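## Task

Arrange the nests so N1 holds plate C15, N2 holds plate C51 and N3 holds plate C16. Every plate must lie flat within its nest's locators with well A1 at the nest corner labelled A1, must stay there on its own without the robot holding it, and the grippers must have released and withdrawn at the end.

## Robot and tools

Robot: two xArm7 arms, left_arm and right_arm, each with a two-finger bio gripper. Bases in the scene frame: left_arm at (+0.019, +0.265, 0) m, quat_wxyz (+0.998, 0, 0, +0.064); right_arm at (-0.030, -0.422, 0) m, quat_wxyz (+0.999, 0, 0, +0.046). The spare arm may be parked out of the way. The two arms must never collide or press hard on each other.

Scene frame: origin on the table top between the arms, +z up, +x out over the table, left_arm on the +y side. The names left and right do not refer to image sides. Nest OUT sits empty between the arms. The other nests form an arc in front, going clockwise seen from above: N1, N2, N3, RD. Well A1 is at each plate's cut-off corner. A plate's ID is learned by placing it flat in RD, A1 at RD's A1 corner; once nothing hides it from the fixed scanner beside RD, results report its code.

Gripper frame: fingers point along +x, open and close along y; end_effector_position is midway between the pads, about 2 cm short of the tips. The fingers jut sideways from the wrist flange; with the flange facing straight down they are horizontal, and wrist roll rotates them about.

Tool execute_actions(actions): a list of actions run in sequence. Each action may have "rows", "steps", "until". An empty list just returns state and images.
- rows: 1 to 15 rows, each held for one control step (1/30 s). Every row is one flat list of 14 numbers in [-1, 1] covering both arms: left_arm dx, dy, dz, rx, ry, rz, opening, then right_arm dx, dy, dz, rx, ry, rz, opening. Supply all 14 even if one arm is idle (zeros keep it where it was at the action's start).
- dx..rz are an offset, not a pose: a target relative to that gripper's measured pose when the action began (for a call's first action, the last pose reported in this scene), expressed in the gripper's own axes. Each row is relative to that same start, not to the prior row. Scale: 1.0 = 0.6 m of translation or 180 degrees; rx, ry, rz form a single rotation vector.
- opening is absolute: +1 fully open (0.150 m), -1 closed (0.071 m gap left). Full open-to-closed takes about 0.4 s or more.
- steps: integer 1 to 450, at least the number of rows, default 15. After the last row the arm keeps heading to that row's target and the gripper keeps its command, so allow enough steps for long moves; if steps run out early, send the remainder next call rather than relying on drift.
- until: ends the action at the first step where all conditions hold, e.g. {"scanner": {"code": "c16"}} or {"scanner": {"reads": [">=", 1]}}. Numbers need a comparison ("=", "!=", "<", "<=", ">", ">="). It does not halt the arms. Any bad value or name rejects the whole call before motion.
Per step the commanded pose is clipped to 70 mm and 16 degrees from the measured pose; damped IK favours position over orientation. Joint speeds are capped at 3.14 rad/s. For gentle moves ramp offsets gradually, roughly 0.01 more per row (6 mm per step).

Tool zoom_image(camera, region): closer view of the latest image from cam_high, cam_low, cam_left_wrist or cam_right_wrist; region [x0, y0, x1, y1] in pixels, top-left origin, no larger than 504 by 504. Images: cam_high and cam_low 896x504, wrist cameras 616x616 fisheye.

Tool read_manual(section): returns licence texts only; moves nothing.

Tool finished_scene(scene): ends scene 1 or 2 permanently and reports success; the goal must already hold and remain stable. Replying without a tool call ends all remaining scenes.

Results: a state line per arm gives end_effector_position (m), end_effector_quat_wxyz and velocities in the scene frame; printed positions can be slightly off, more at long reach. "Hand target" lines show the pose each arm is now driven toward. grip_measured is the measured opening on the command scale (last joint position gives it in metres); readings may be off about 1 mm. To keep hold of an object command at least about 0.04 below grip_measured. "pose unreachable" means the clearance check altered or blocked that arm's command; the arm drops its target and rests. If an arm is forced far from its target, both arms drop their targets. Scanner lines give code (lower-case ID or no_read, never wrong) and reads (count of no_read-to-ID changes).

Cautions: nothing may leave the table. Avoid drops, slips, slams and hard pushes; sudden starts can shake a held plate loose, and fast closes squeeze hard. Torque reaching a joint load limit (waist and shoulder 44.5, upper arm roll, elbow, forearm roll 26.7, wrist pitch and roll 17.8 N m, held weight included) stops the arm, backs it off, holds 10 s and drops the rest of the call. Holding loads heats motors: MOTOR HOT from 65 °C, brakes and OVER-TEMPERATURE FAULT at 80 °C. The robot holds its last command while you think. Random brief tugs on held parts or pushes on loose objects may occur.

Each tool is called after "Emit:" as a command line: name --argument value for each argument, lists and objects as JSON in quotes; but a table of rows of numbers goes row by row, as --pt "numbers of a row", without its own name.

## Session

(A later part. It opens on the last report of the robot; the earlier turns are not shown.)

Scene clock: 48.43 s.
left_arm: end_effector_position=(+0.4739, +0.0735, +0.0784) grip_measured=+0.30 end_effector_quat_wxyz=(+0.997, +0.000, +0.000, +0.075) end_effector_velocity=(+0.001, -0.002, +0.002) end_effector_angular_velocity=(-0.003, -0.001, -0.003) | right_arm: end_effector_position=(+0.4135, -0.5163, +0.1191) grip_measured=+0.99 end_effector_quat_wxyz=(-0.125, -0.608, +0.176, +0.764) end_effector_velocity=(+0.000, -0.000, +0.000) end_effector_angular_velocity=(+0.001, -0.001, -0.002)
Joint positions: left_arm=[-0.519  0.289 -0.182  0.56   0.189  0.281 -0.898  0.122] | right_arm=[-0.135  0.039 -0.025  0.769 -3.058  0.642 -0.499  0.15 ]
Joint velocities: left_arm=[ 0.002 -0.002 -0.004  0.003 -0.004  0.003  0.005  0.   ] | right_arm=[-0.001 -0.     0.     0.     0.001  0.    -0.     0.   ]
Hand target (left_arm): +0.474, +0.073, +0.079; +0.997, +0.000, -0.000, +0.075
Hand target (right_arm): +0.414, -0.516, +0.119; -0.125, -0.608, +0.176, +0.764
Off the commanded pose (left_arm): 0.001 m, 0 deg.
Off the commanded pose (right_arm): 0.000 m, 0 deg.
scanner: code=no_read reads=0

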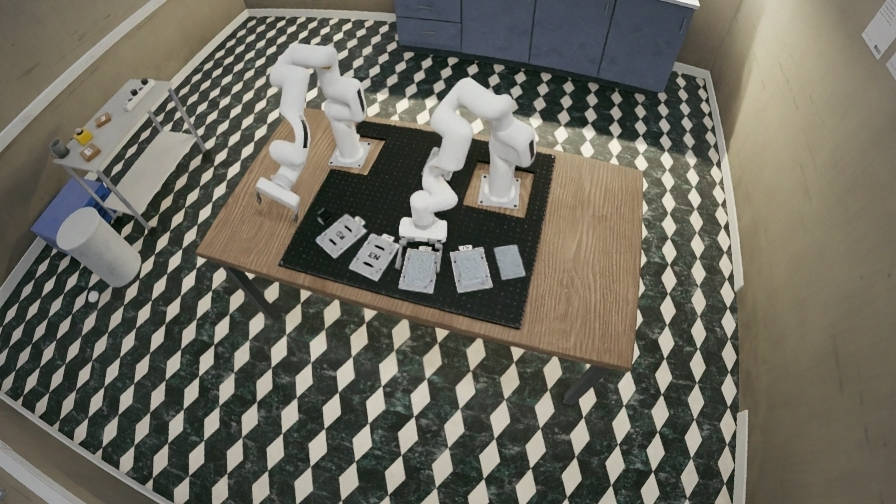

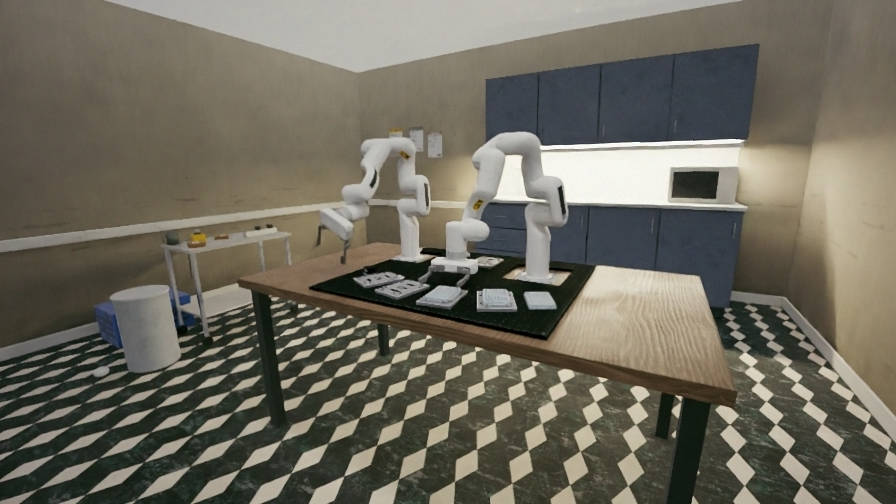

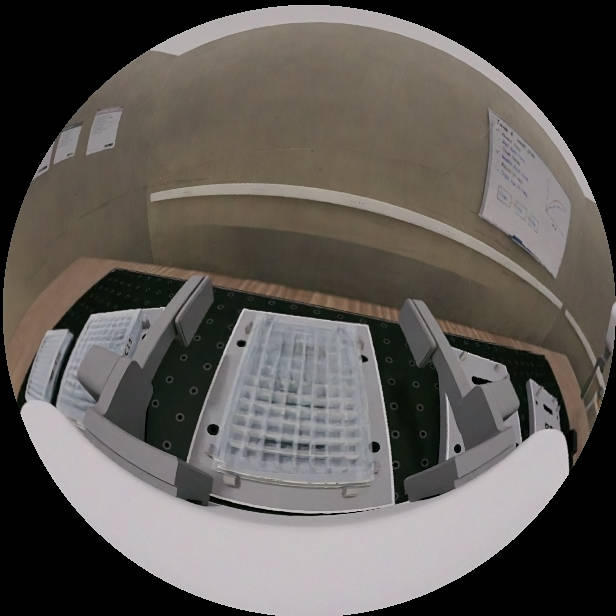

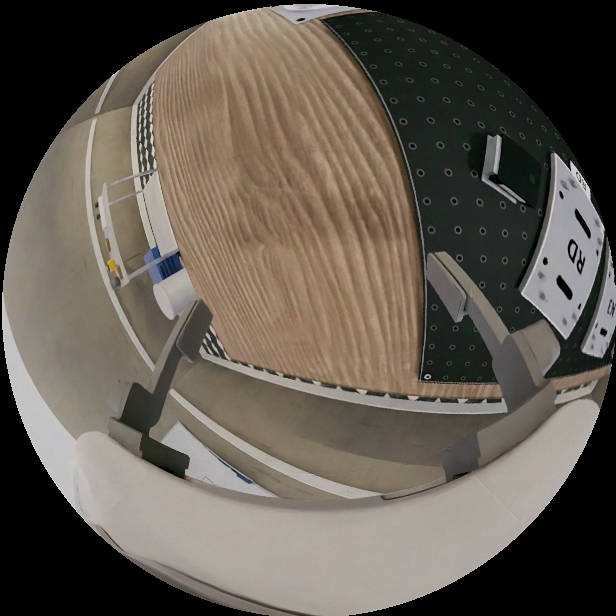

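Emit:
execute_actions --actions '[{"rows":[[-0.0024,0.0103,0,0,0,0.002,0.2,0,0,0,0,0,0,1],[-0.0071,0.0308,0,0,0,0.006,0.1,0,0,0,0,0,0,1],[-0.0142,0.0617,0,0,0,0.0121,0,0,0,0,0,0,0,1],[-0.0226,0.0977,0,0,0,0.0192,-0.1,0,0,0,0,0,0,1],[-0.032,0.1388,0,0,0,0.0273,-0.2,0,0,0,0,0,0,1],[-0.0415,0.1799,0,0,0,0.0354,-0.3,0,0,0,0,0,0,1],[-0.051,0.221,0,0,0,0.0435,-0.3,0,0,0,0,0,0,1],[-0.0605,0.2621,0,0,0,0.0516,-0.3,0,0,0,0,0,0,1],[-0.07,0.3033,0,0,0,0.0596,-0.3,0,0,0,0,0,0,1],[-0.0795,0.3444,0,0,0,0.0677,-0.3,0,0,0,0,0,0,1],[-0.089,0.3855,0,0,0,0.0758,-0.3,0,0,0,0,0,0,1],[-0.0985,0.4266,0,0,0,0.0839,-0.3,0,0,0,0,0,0,1],[-0.1068,0.4626,0,0,0,0.091,-0.3,0,0,0,0,0,0,1],[-0.114,0.4934,0,0,0,0.0971,-0.3,0,0,0,0,0,0,1],[-0.1187,0.514,0,0,0,0.1011,-0.3,0,0,0,0,0,0,1]],"steps":45}]'

Scene clock: 50.33 s.
left_arm: end_effector_position=(+0.3564, +0.3661, +0.0773) grip_measured=-0.30 end_effector_quat_wxyz=(+0.973, -0.001, +0.001, +0.232) end_effector_velocity=(-0.000, +0.001, -0.000) end_effector_angular_velocity=(-0.002, +0.000, +0.002) | right_arm: end_effector_position=(+0.4135, -0.5163, +0.1191) grip_measured=+0.99 end_effector_quat_wxyz=(-0.125, -0.608, +0.176, +0.764) end_effector_velocity=(+0.000, +0.000, +0.000) end_effector_angular_velocity=(+0.001, -0.000, +0.000)
Joint positions: left_arm=[-0.143 -0.052  0.257  0.001  0.204  0.055 -0.431  0.099] | right_arm=[-0.135  0.039 -0.025  0.769 -3.058  0.642 -0.499  0.15 ]
Joint velocities: left_arm=[-0.02  -0.002  0.015 -0.001 -0.024  0.001  0.017  0.   ] | right_arm=[ 0.001 -0.     0.     0.     0.001  0.     0.001 -0.   ]
Hand target (left_arm): +0.356, +0.366, +0.077; +0.973, -0.001, +0.001, +0.232
Hand target (right_arm): +0.414, -0.516, +0.119; -0.125, -0.608, +0.176, +0.764
Off the commanded pose (left_arm): 0.002 m, 0 deg.
Off the commanded pose (right_arm): 0.000 m, 0 deg.
scanner: code=no_read reads=0

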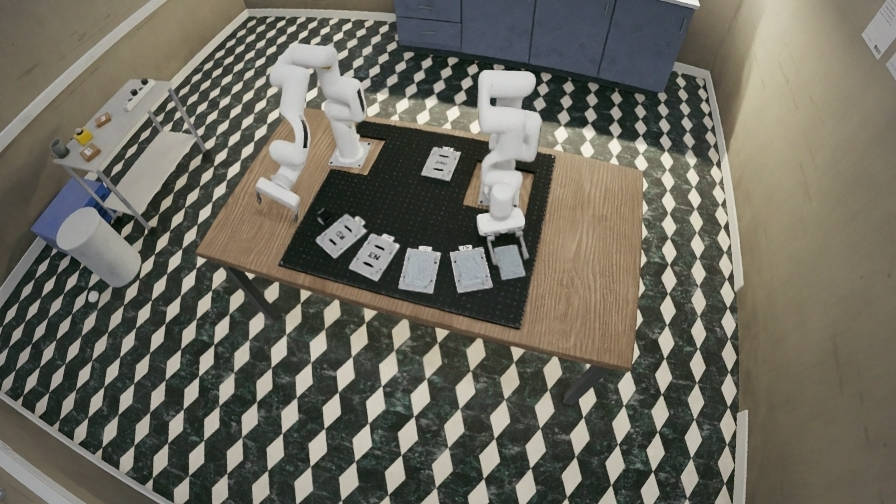

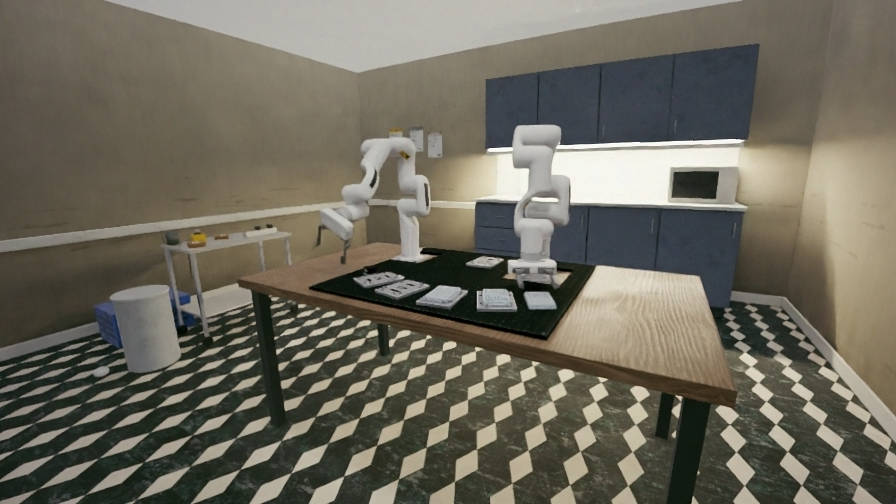

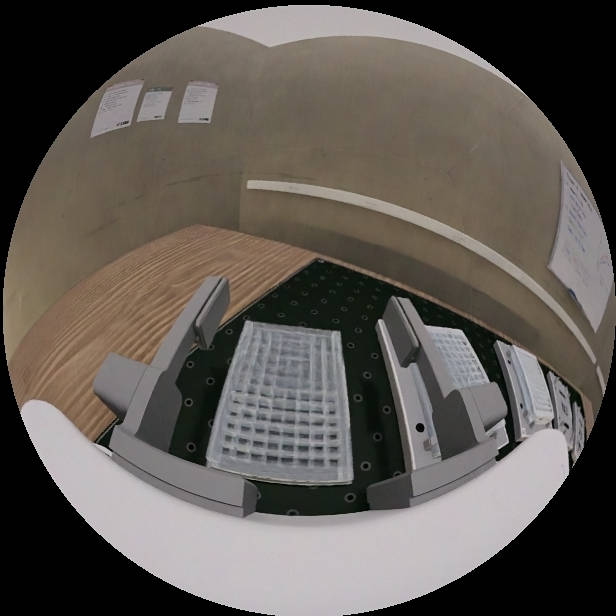

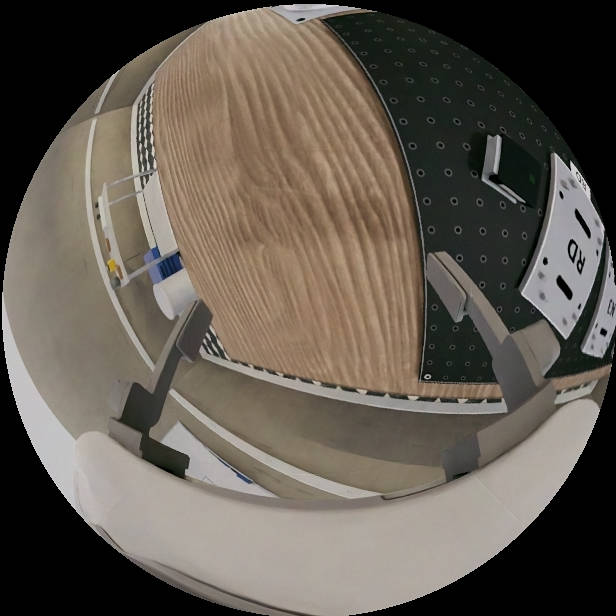

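Emit:
execute_actions --actions '[{"rows":[[0.001,0.003,-0.006,0,0,0,-0.3,0,0,0,0,0,0,1],[0.002,0.006,-0.014,0,0,0,-0.3,0,0,0,0,0,0,1],[0.002,0.009,-0.023,0,0,0,-0.3,0,0,0,0,0,0,1],[0.002,0.011,-0.032,0,0,0,-0.3,0,0,0,0,0,0,1],[0.002,0.012,-0.040,0,0,0,-0.3,0,0,0,0,0,0,1],[0.002,0.012,-0.0455,0,0,0,-0.3,0,0,0,0,0,0,1]],"steps":18}]'

Emit:
zoom_image --camera "cam_left_wrist" --region '[100, 240, 530, 540]'

Scene clock: 51.27 s.
left_arm: end_effector_position=(+0.3544, +0.3731, +0.0504) grip_measured=-0.30 end_effector_quat_wxyz=(+0.973, -0.001, +0.001, +0.232) end_effector_velocity=(+0.000, -0.002, -0.000) end_effector_angular_velocity=(-0.011, -0.002, -0.006) | right_arm: end_effector_position=(+0.4135, -0.5163, +0.1191) grip_measured=+0.99 end_effector_quat_wxyz=(-0.125, -0.608, +0.176, +0.764) end_effector_velocity=(-0.000, -0.000, -0.000) end_effector_angular_velocity=(-0.001, +0.001, +0.000)
Joint positions: left_arm=[-0.036  0.173  0.191  0.037  0.258 -0.136 -0.443  0.099] | right_arm=[-0.135  0.039 -0.025  0.769 -3.058  0.642 -0.499  0.15 ]
Joint velocities: left_arm=[ 0.055 -0.002 -0.036  0.001  0.04   0.002 -0.015 -0.   ] | right_arm=[ 0.     0.    -0.    -0.    -0.    -0.    -0.001 -0.   ]
Hand target (left_arm): +0.354, +0.373, +0.050; +0.973, -0.001, +0.001, +0.232
Hand target (right_arm): +0.414, -0.516, +0.119; -0.125, -0.608, +0.176, +0.764
Off the commanded pose (left_arm): 0.001 m, 0 deg.
Off the commanded pose (right_arm): 0.000 m, 0 deg.
scanner: code=no_read reads=0

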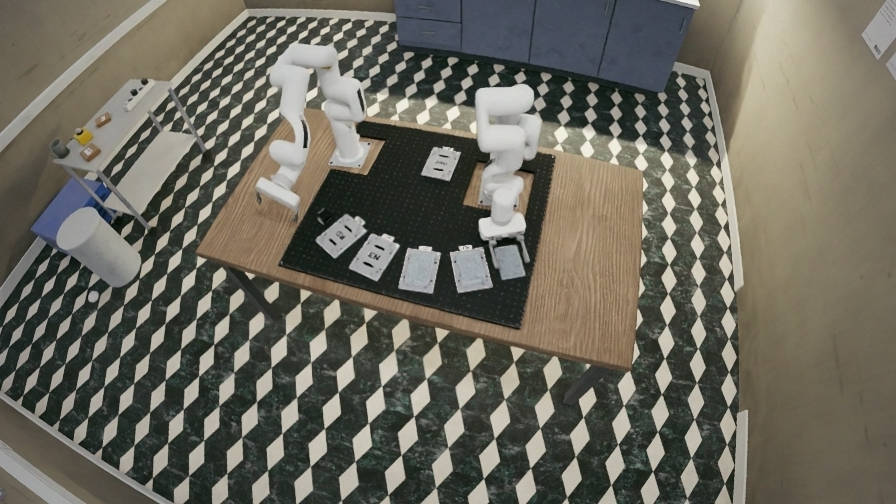

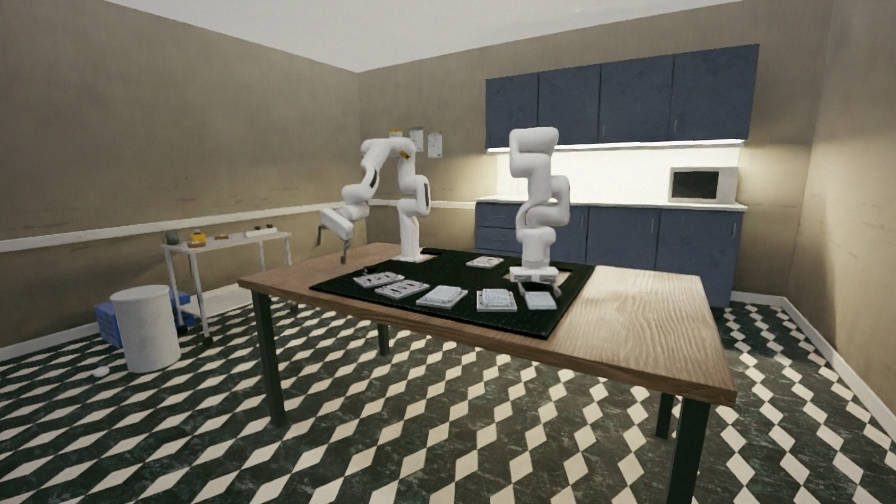

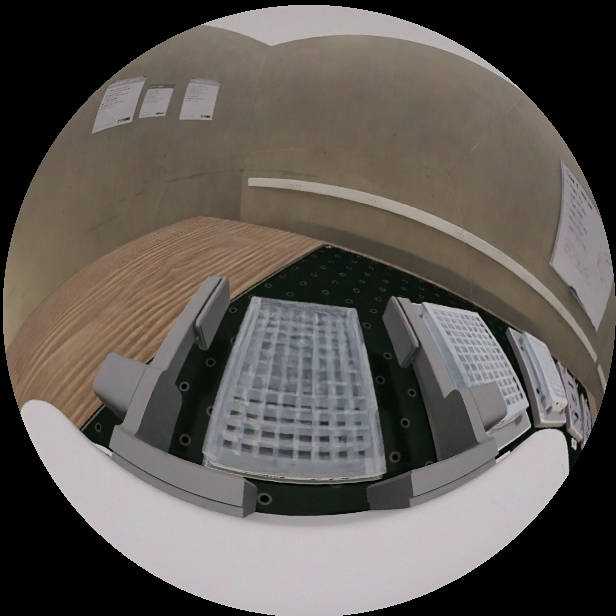

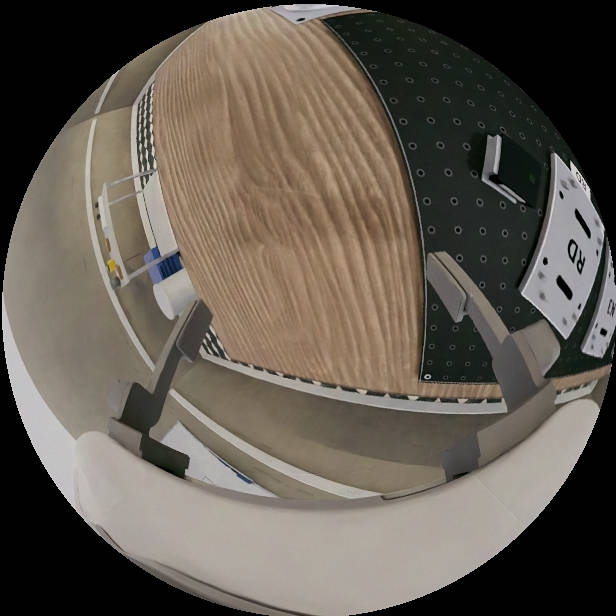

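Region (100, 240, 530, 540) of cam_left_wrist's 616x616 image, scaled by 1.172, with more detail than that image has; it fills the top 352 rows of this view, and the rest is white.

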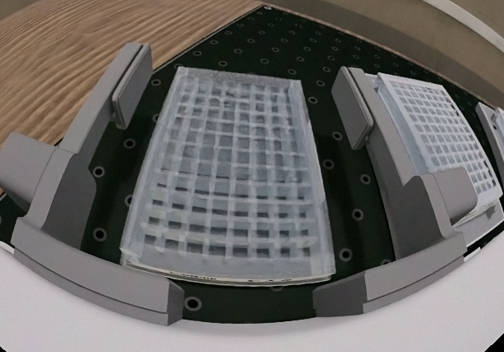

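Emit:
execute_actions --actions '[{"rows":[[0,0.003,-0.003,0,0,0.004,-0.3,0,0,0,0,0,0,1],[0,0.006,-0.008,0,0,0.008,-0.3,0,0,0,0,0,0,1],[0,0.006,-0.014,0,0,0.008,-0.3,0,0,0,0,0,0,1],[0,0.006,-0.02,0,0,0.008,-0.3,0,0,0,0,0,0,1],[0,0.006,-0.026,0,0,0.008,-0.3,0,0,0,0,0,0,1],[0,0.006,-0.031,0,0,0.008,-0.3,0,0,0,0,0,0,1],[0,0.006,-0.035,0,0,0.008,-0.3,0,0,0,0,0,0,1],[0,0.006,-0.038,0,0,0.008,-0.3,0,0,0,0,0,0,1],[0,0.006,-0.039,0,0,0.008,-0.3,0,0,0,0,0,0,1]],"steps":20}]'

Scene clock: 52.13 s.
left_arm: end_effector_position=(+0.3530, +0.3763, +0.0273) grip_measured=-0.30 end_effector_quat_wxyz=(+0.970, -0.001, +0.000, +0.244) end_effector_velocity=(-0.000, +0.000, -0.001) end_effector_angular_velocity=(+0.000, +0.001, +0.001) | right_arm: end_effector_position=(+0.4135, -0.5163, +0.1191) grip_measured=+0.99 end_effector_quat_wxyz=(-0.125, -0.608, +0.176, +0.764) end_effector_velocity=(-0.000, -0.000, -0.001) end_effector_angular_velocity=(+0.000, +0.001, -0.001)
Joint positions: left_arm=[-0.043  0.353  0.179  0.079  0.236 -0.275 -0.468  0.099] | right_arm=[-0.135  0.039 -0.025  0.769 -3.058  0.642 -0.499  0.15 ]
Joint velocities: left_arm=[-0.     0.003  0.     0.    -0.001 -0.002 -0.     0.   ] | right_arm=[-0.     0.001 -0.    -0.     0.001 -0.    -0.    -0.   ]
Hand target (left_arm): +0.353, +0.376, +0.027; +0.970, -0.001, +0.001, +0.244
Hand target (right_arm): +0.414, -0.516, +0.119; -0.125, -0.608, +0.176, +0.764
Off the commanded pose (left_arm): 0.000 m, 0 deg.
Off the commanded pose (right_arm): 0.000 m, 0 deg.
scanner: code=no_read reads=0

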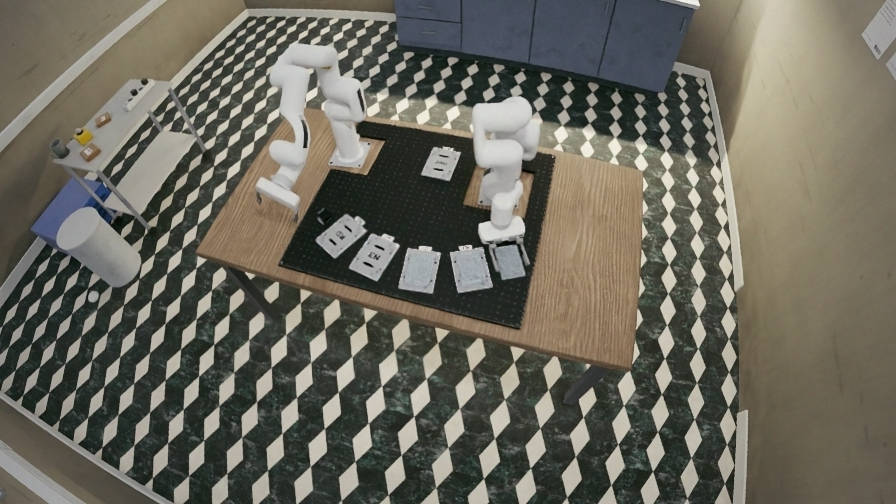

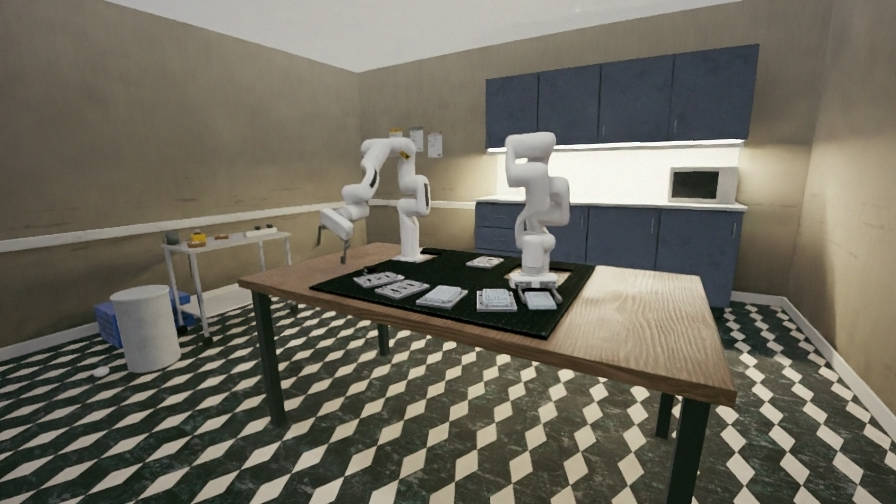

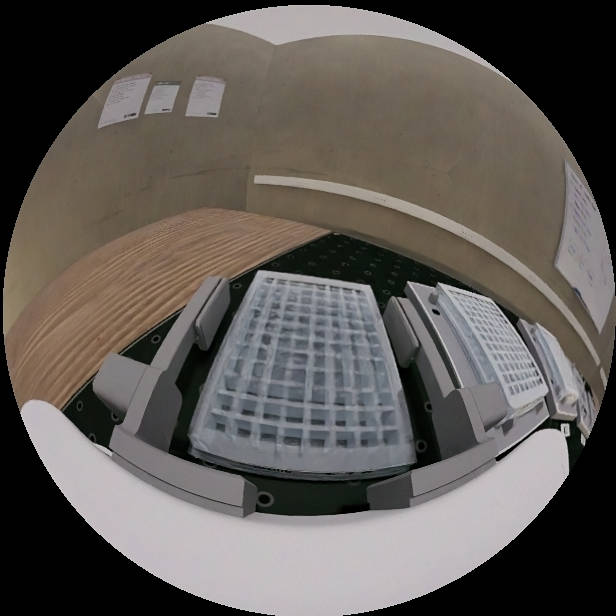

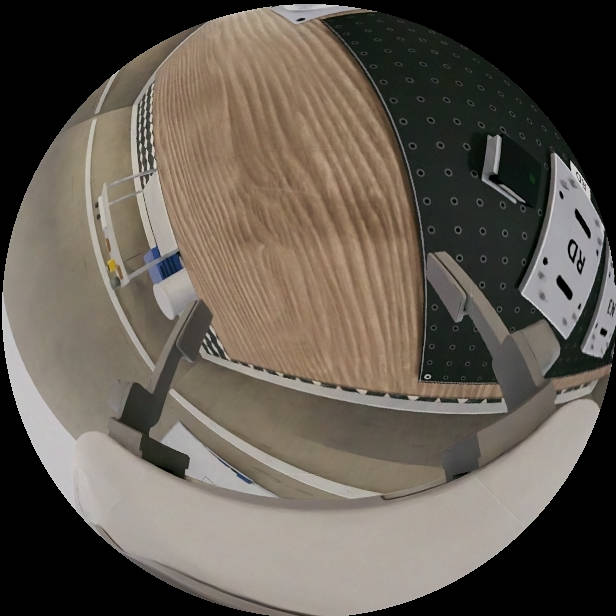

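Emit:
execute_actions --actions '[{"rows":[[0,0,0,0,0,0,-0.4,0,0,0,0,0,0,1],[0,0,0,0,0,0,-0.5,0,0,0,0,0,0,1],[0,0,0,0,0,0,-0.58,0,0,0,0,0,0,1],[0,0,0,0,0,0,-0.65,0,0,0,0,0,0,1],[0,0,0,0,0,0,-0.72,0,0,0,0,0,0,1],[0,0,0,0,0,0,-0.79,0,0,0,0,0,0,1],[0,0,0,0,0,0,-0.85,0,0,0,0,0,0,1]],"steps":15},{"rows":[[0,0,0.004,0,0,0,-0.85,0,0,0,0,0,0,1],[0,0,0.010,0,0,0,-0.85,0,0,0,0,0,0,1],[0,0,0.018,0,0,0,-0.85,0,0,0,0,0,0,1],[0,0,0.027,0,0,0,-0.85,0,0,0,0,0,0,1],[0,0,0.037,0,0,0,-0.85,0,0,0,0,0,0,1],[0,0,0.047,0,0,0,-0.85,0,0,0,0,0,0,1],[0,0,0.057,0,0,0,-0.85,0,0,0,0,0,0,1],[0,0,0.067,0,0,0,-0.85,0,0,0,0,0,0,1],[0,0,0.076,0,0,0,-0.85,0,0,0,0,0,0,1],[0,0,0.083,0,0,0,-0.85,0,0,0,0,0,0,1],[0,0,0.088,0,0,0,-0.85,0,0,0,0,0,0,1]],"steps":24}]'

Emit:
zoom_image --camera "cam_left_wrist" --region '[100, 240, 530, 540]'

Scene clock: 53.73 s.
left_arm: end_effector_position=(+0.3527, +0.3763, +0.0796) grip_measured=-0.71 end_effector_quat_wxyz=(+0.970, -0.000, +0.000, +0.244) end_effector_velocity=(+0.000, -0.000, +0.000) end_effector_angular_velocity=(-0.006, +0.002, -0.001) | right_arm: end_effector_position=(+0.4135, -0.5163, +0.1191) grip_measured=+0.99 end_effector_quat_wxyz=(-0.125, -0.608, +0.176, +0.764) end_effector_velocity=(+0.000, +0.001, +0.000) end_effector_angular_velocity=(+0.002, -0.001, +0.000)
Joint positions: left_arm=[-0.071 -0.07   0.225 -0.003  0.221  0.068 -0.432  0.083] | right_arm=[-0.135  0.039 -0.025  0.769 -3.058  0.642 -0.499  0.15 ]
Joint velocities: left_arm=[-0.047 -0.011  0.034 -0.001 -0.046  0.013  0.035  0.   ] | right_arm=[ 0.001 -0.     0.    -0.     0.001  0.001  0.001  0.   ]
Hand target (left_arm): +0.353, +0.376, +0.080; +0.970, -0.001, -0.000, +0.244
Hand target (right_arm): +0.414, -0.516, +0.119; -0.125, -0.608, +0.176, +0.764
Off the commanded pose (left_arm): 0.001 m, 0 deg.
Off the commanded pose (right_arm): 0.000 m, 0 deg.
scanner: code=no_read reads=0

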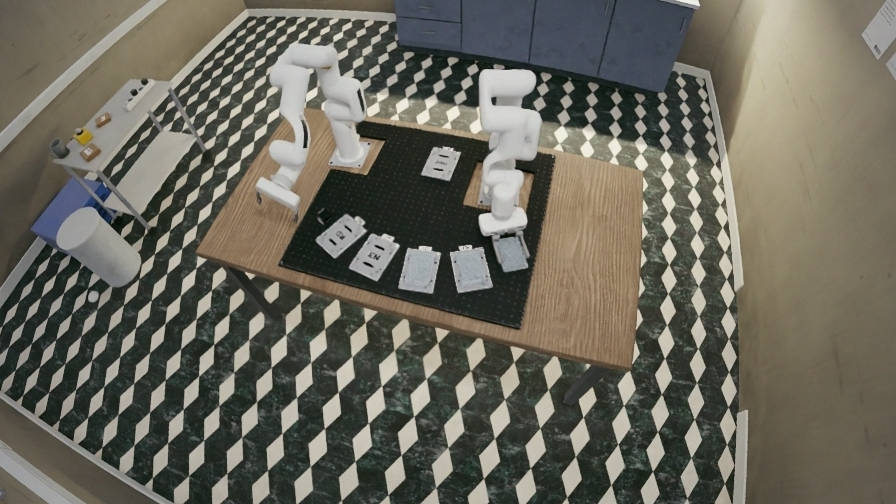

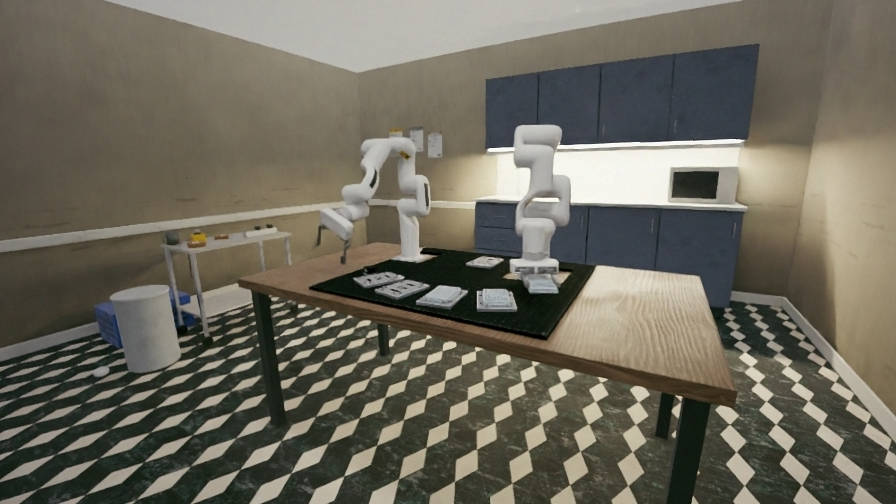

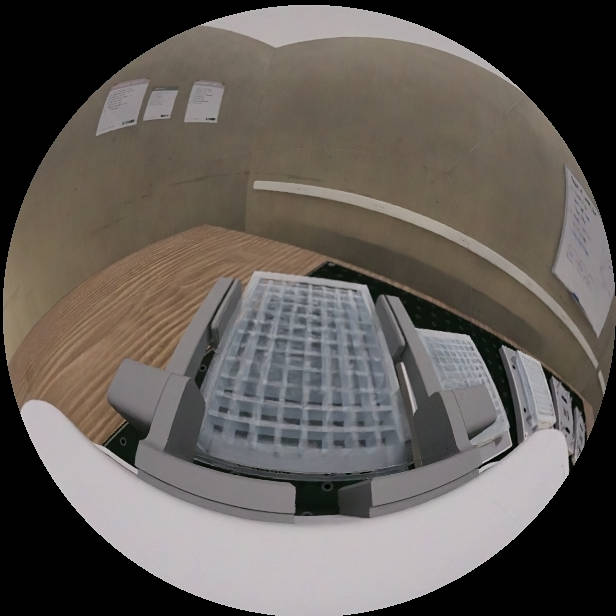

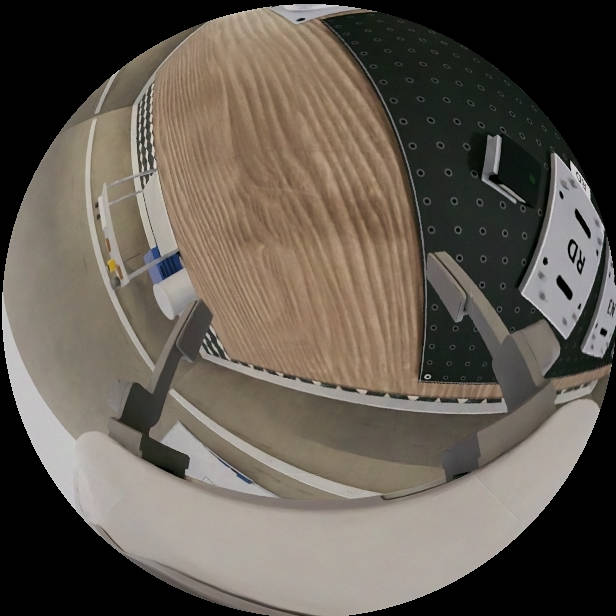

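Region (100, 240, 530, 540) of cam_left_wrist's 616x616 image, scaled by 1.172, with more detail than that image has; it fills the top 352 rows of this view, and the rest is white.

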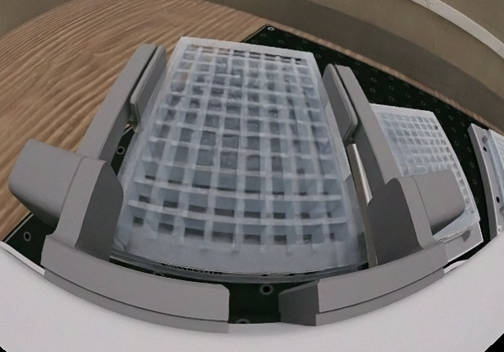

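Emit:
execute_actions --actions '[{"rows":[[-0.0022,-0.008,0,0,0,-0.002,-0.85,0,0,0,0,0,0,1],[-0.0066,-0.024,0,0,0,-0.0061,-0.85,0,0,0,0,0,0,1],[-0.0132,-0.048,0,0,0,-0.0123,-0.85,0,0,0,0,0,0,1],[-0.0209,-0.076,0,0,0,-0.0195,-0.85,0,0,0,0,0,0,1],[-0.0297,-0.108,0,0,0,-0.0276,-0.85,0,0,0,0,0,0,1],[-0.0385,-0.14,0,0,0,-0.0358,-0.85,0,0,0,0,0,0,1],[-0.0473,-0.172,0,0,0,-0.044,-0.85,0,0,0,0,0,0,1],[-0.0561,-0.204,0,0,0,-0.0522,-0.85,0,0,0,0,0,0,1],[-0.0649,-0.236,0,0,0,-0.0604,-0.85,0,0,0,0,0,0,1],[-0.0737,-0.268,0,0,0,-0.0686,-0.85,0,0,0,0,0,0,1],[-0.0825,-0.30,0,0,0,-0.0768,-0.85,0,0,0,0,0,0,1],[-0.0913,-0.332,0,0,0,-0.085,-0.85,0,0,0,0,0,0,1],[-0.099,-0.36,0,0,0,-0.0922,-0.85,0,0,0,0,0,0,1],[-0.1056,-0.384,0,0,0,-0.0983,-0.85,0,0,0,0,0,0,1],[-0.11,-0.40,0,0,0,-0.1024,-0.85,0,0,0,0,0,0,1]],"steps":28}]'

Scene clock: 55.37 s.
left_arm: end_effector_position=(+0.4085, +0.1362, +0.0796) grip_measured=-0.71 end_effector_quat_wxyz=(+0.996, +0.002, +0.000, +0.086) end_effector_velocity=(+0.003, -0.007, +0.004) end_effector_angular_velocity=(-0.005, -0.013, -0.010) | right_arm: end_effector_position=(+0.4135, -0.5163, +0.1191) grip_measured=+0.99 end_effector_quat_wxyz=(-0.125, -0.608, +0.176, +0.764) end_effector_velocity=(-0.001, -0.000, -0.001) end_effector_angular_velocity=(-0.002, +0.002, +0.001)
Joint positions: left_arm=[-0.526  0.108 -0.14   0.262  0.111  0.159 -0.82   0.083] | right_arm=[-0.135  0.039 -0.025  0.769 -3.058  0.642 -0.499  0.15 ]
Joint velocities: left_arm=[-0.012  0.     0.003  0.01   0.017 -0.004 -0.016  0.   ] | right_arm=[-0.001  0.001  0.    -0.001 -0.001 -0.    -0.001 -0.   ]
Hand target (left_arm): +0.409, +0.135, +0.080; +0.996, +0.001, -0.000, +0.086
Hand target (right_arm): +0.414, -0.516, +0.119; -0.125, -0.608, +0.176, +0.764
Off the commanded pose (left_arm): 0.003 m, 0 deg.
Off the commanded pose (right_arm): 0.000 m, 0 deg.
scanner: code=no_read reads=0

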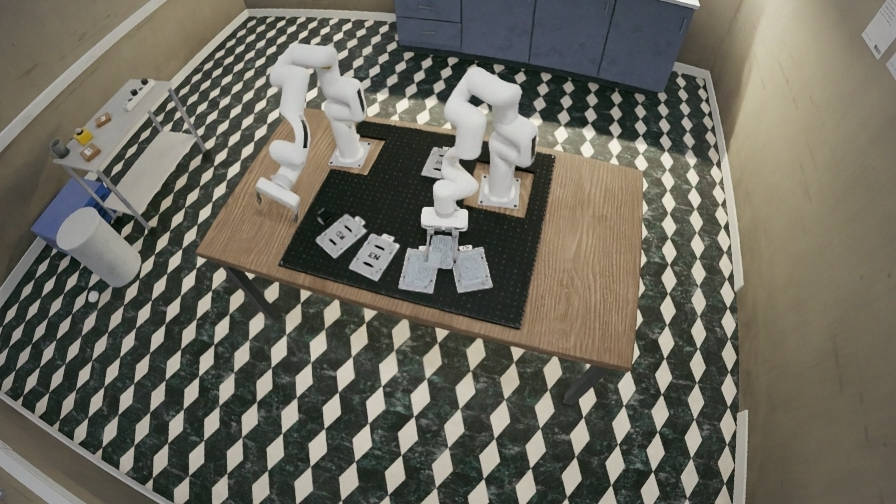

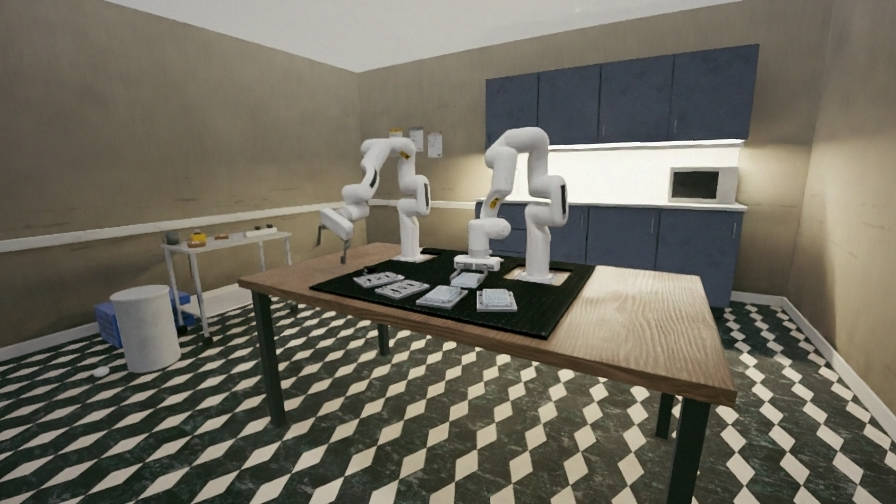

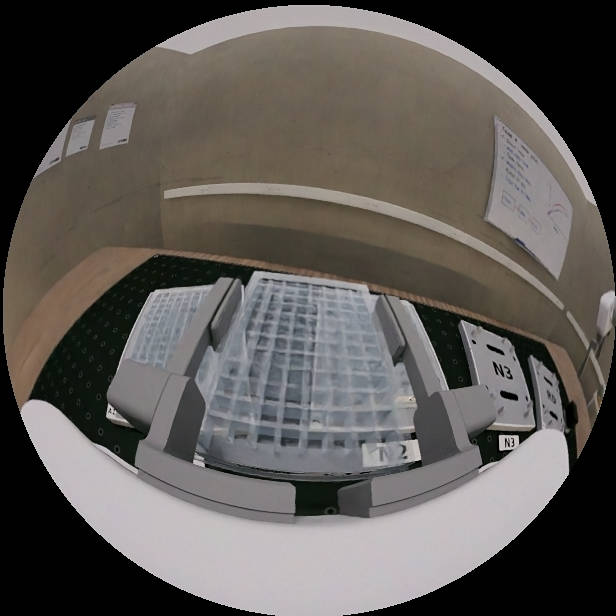

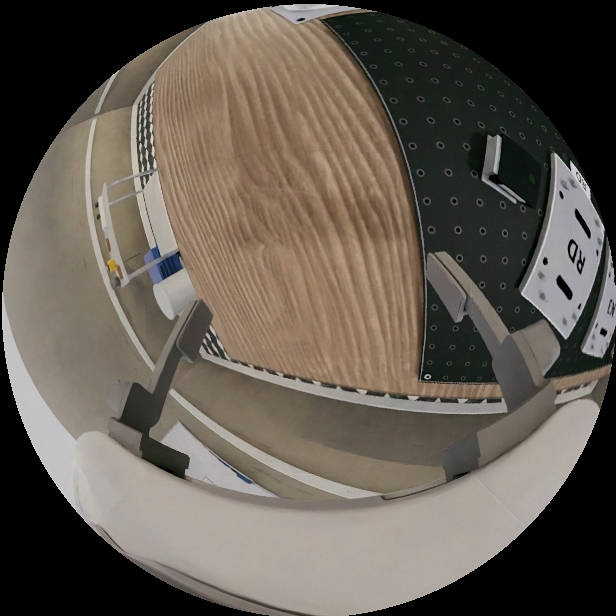

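Emit:
execute_actions --actions '[{"rows":[[0.0004,-0.0084,0,0,0,-0.002,-0.85,0,0,0,0,0,0,1],[0.0012,-0.025,0,0,0,-0.0062,-0.85,0,0,0,0,0,0,1],[0.0024,-0.0501,0,0,0,-0.0123,-0.85,0,0,0,0,0,0,1],[0.0039,-0.0793,0,0,0,-0.0195,-0.85,0,0,0,0,0,0,1],[0.0055,-0.1127,0,0,0,-0.0277,-0.85,0,0,0,0,0,0,1],[0.0071,-0.1461,0,0,0,-0.0359,-0.85,0,0,0,0,0,0,1],[0.0088,-0.1795,0,0,0,-0.0441,-0.85,0,0,0,0,0,0,1],[0.0104,-0.2129,0,0,0,-0.0523,-0.85,0,0,0,0,0,0,1],[0.012,-0.2463,0,0,0,-0.0605,-0.85,0,0,0,0,0,0,1],[0.0137,-0.2797,0,0,0,-0.0687,-0.85,0,0,0,0,0,0,1],[0.0153,-0.3131,0,0,0,-0.077,-0.85,0,0,0,0,0,0,1],[0.0169,-0.3465,0,0,0,-0.0852,-0.85,0,0,0,0,0,0,1],[0.0184,-0.3758,0,0,0,-0.0923,-0.85,0,0,0,0,0,0,1],[0.0196,-0.4008,0,0,0,-0.0985,-0.85,0,0,0,0,0,0,1],[0.0204,-0.4175,0,0,0,-0.1026,-0.85,0,0,0,0,0,0,1]],"steps":38}]'

Scene clock: 56.93 s.
left_arm: end_effector_position=(+0.4631, -0.1063, +0.0764) grip_measured=-0.71 end_effector_quat_wxyz=(+0.997, +0.005, +0.003, -0.074) end_effector_velocity=(-0.000, -0.000, -0.002) end_effector_angular_velocity=(+0.000, +0.002, -0.001) | right_arm: end_effector_position=(+0.4135, -0.5163, +0.1191) grip_measured=+0.99 end_effector_quat_wxyz=(-0.125, -0.608, +0.176, +0.764) end_effector_velocity=(-0.000, +0.000, -0.000) end_effector_angular_velocity=(+0.002, -0.000, -0.001)
Joint positions: left_arm=[-0.743  0.469 -0.229  0.875  0.251  0.439 -0.9    0.083] | right_arm=[-0.135  0.039 -0.025  0.769 -3.058  0.642 -0.499  0.15 ]
Joint velocities: left_arm=[-0.001  0.005  0.001  0.001 -0.    -0.002  0.001  0.   ] | right_arm=[ 0.    -0.    -0.    -0.     0.     0.     0.002 -0.   ]
Hand target (left_arm): +0.464, -0.108, +0.080; +0.997, +0.002, +0.000, -0.075
Hand target (right_arm): +0.414, -0.516, +0.119; -0.125, -0.608, +0.176, +0.764
Off the commanded pose (left_arm): 0.003 m, 0 deg.
Off the commanded pose (right_arm): 0.000 m, 0 deg.
scanner: code=no_read reads=0

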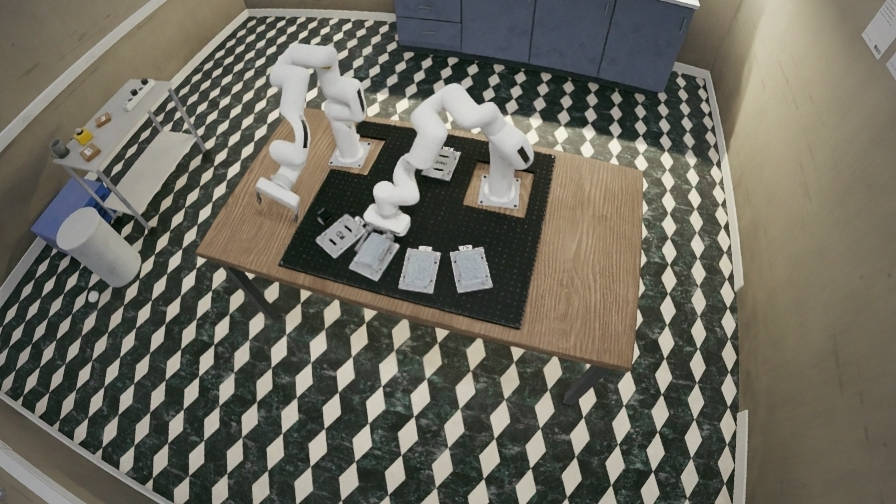

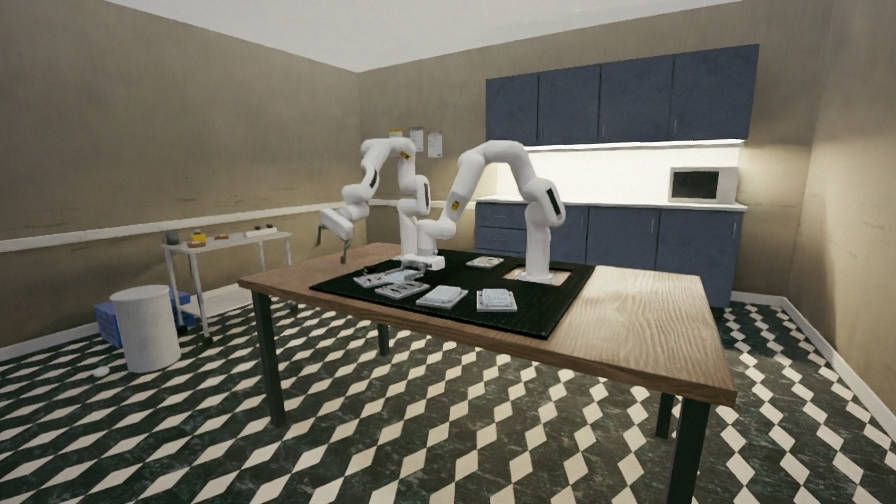

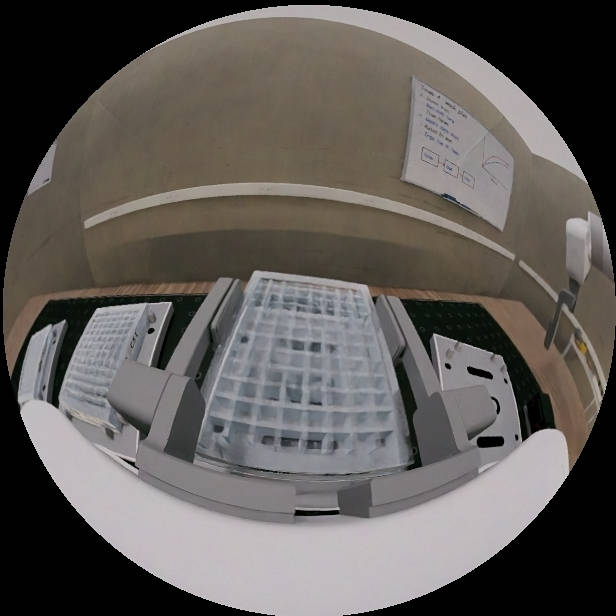

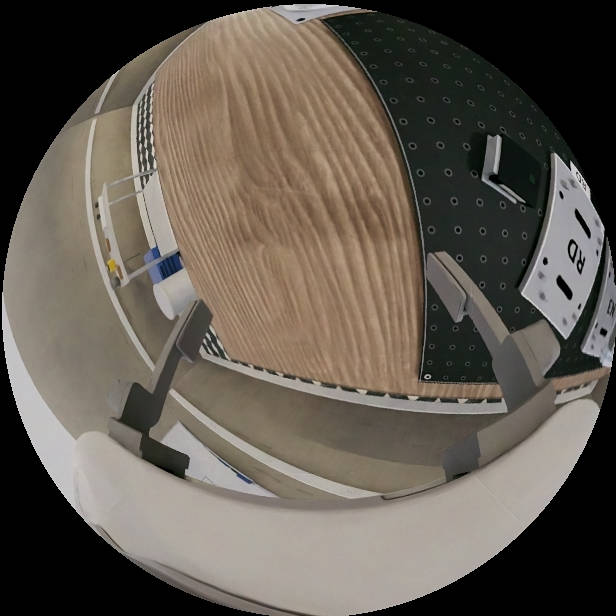

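The arm is 3 mm off target, which looks like a tug on the plate. I'll re-read the state before lowering.

Emit:
execute_actions --actions '[]'

Scene clock: 56.97 s.
left_arm: end_effector_position=(+0.4632, -0.1064, +0.0766) grip_measured=-0.71 end_effector_quat_wxyz=(+0.997, +0.005, +0.003, -0.074) end_effector_velocity=(+0.006, -0.007, +0.011) end_effector_angular_velocity=(-0.022, -0.019, -0.001) | right_arm: end_effector_position=(+0.4135, -0.5163, +0.1191) grip_measured=+0.99 end_effector_quat_wxyz=(-0.125, -0.608, +0.176, +0.764) end_effector_velocity=(-0.000, -0.000, -0.000) end_effector_angular_velocity=(-0.002, +0.001, +0.001)
Joint positions: left_arm=[-0.743  0.469 -0.229  0.875  0.251  0.439 -0.9    0.083] | right_arm=[-0.135  0.039 -0.025  0.769 -3.058  0.642 -0.499  0.15 ]
Joint velocities: left_arm=[-0.    -0.006 -0.001  0.016  0.001 -0.007  0.     0.   ] | right_arm=[ 0.001  0.001  0.     0.    -0.001  0.    -0.002  0.   ]
Hand target (left_arm): +0.464, -0.108, +0.080; +0.997, +0.002, +0.000, -0.075
Hand target (right_arm): +0.414, -0.516, +0.119; -0.125, -0.608, +0.176, +0.764
Off the commanded pose (left_arm): 0.003 m, 0 deg.
Off the commanded pose (right_arm): 0.000 m, 0 deg.
scanner: code=no_read reads=0

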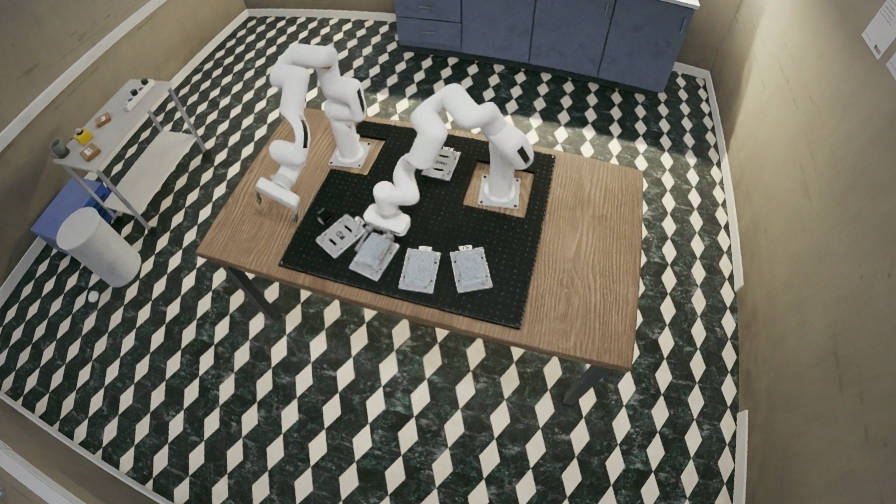

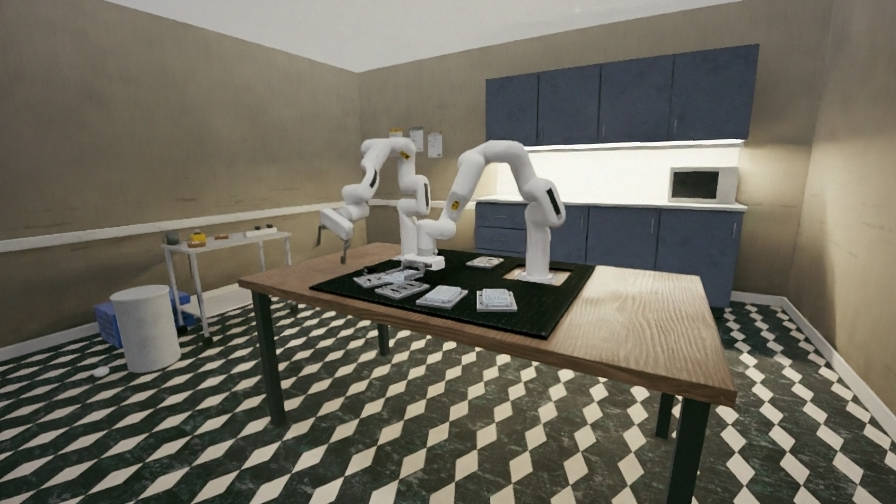

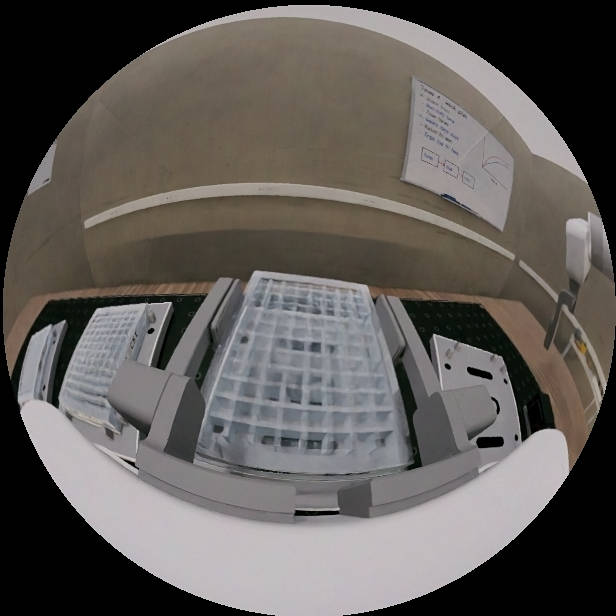

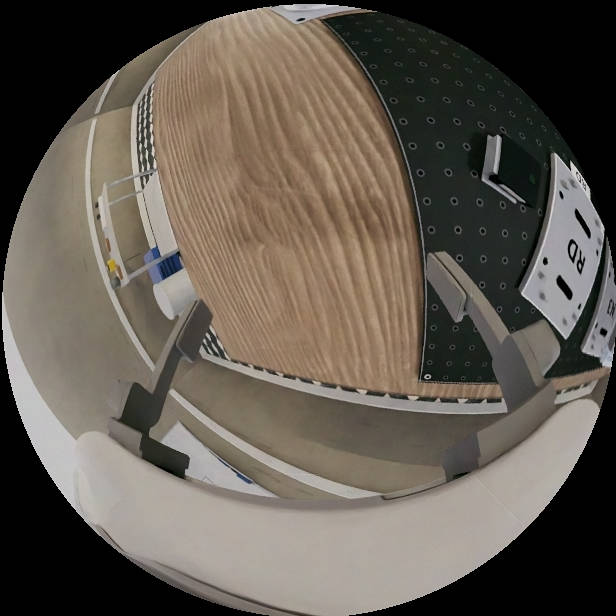

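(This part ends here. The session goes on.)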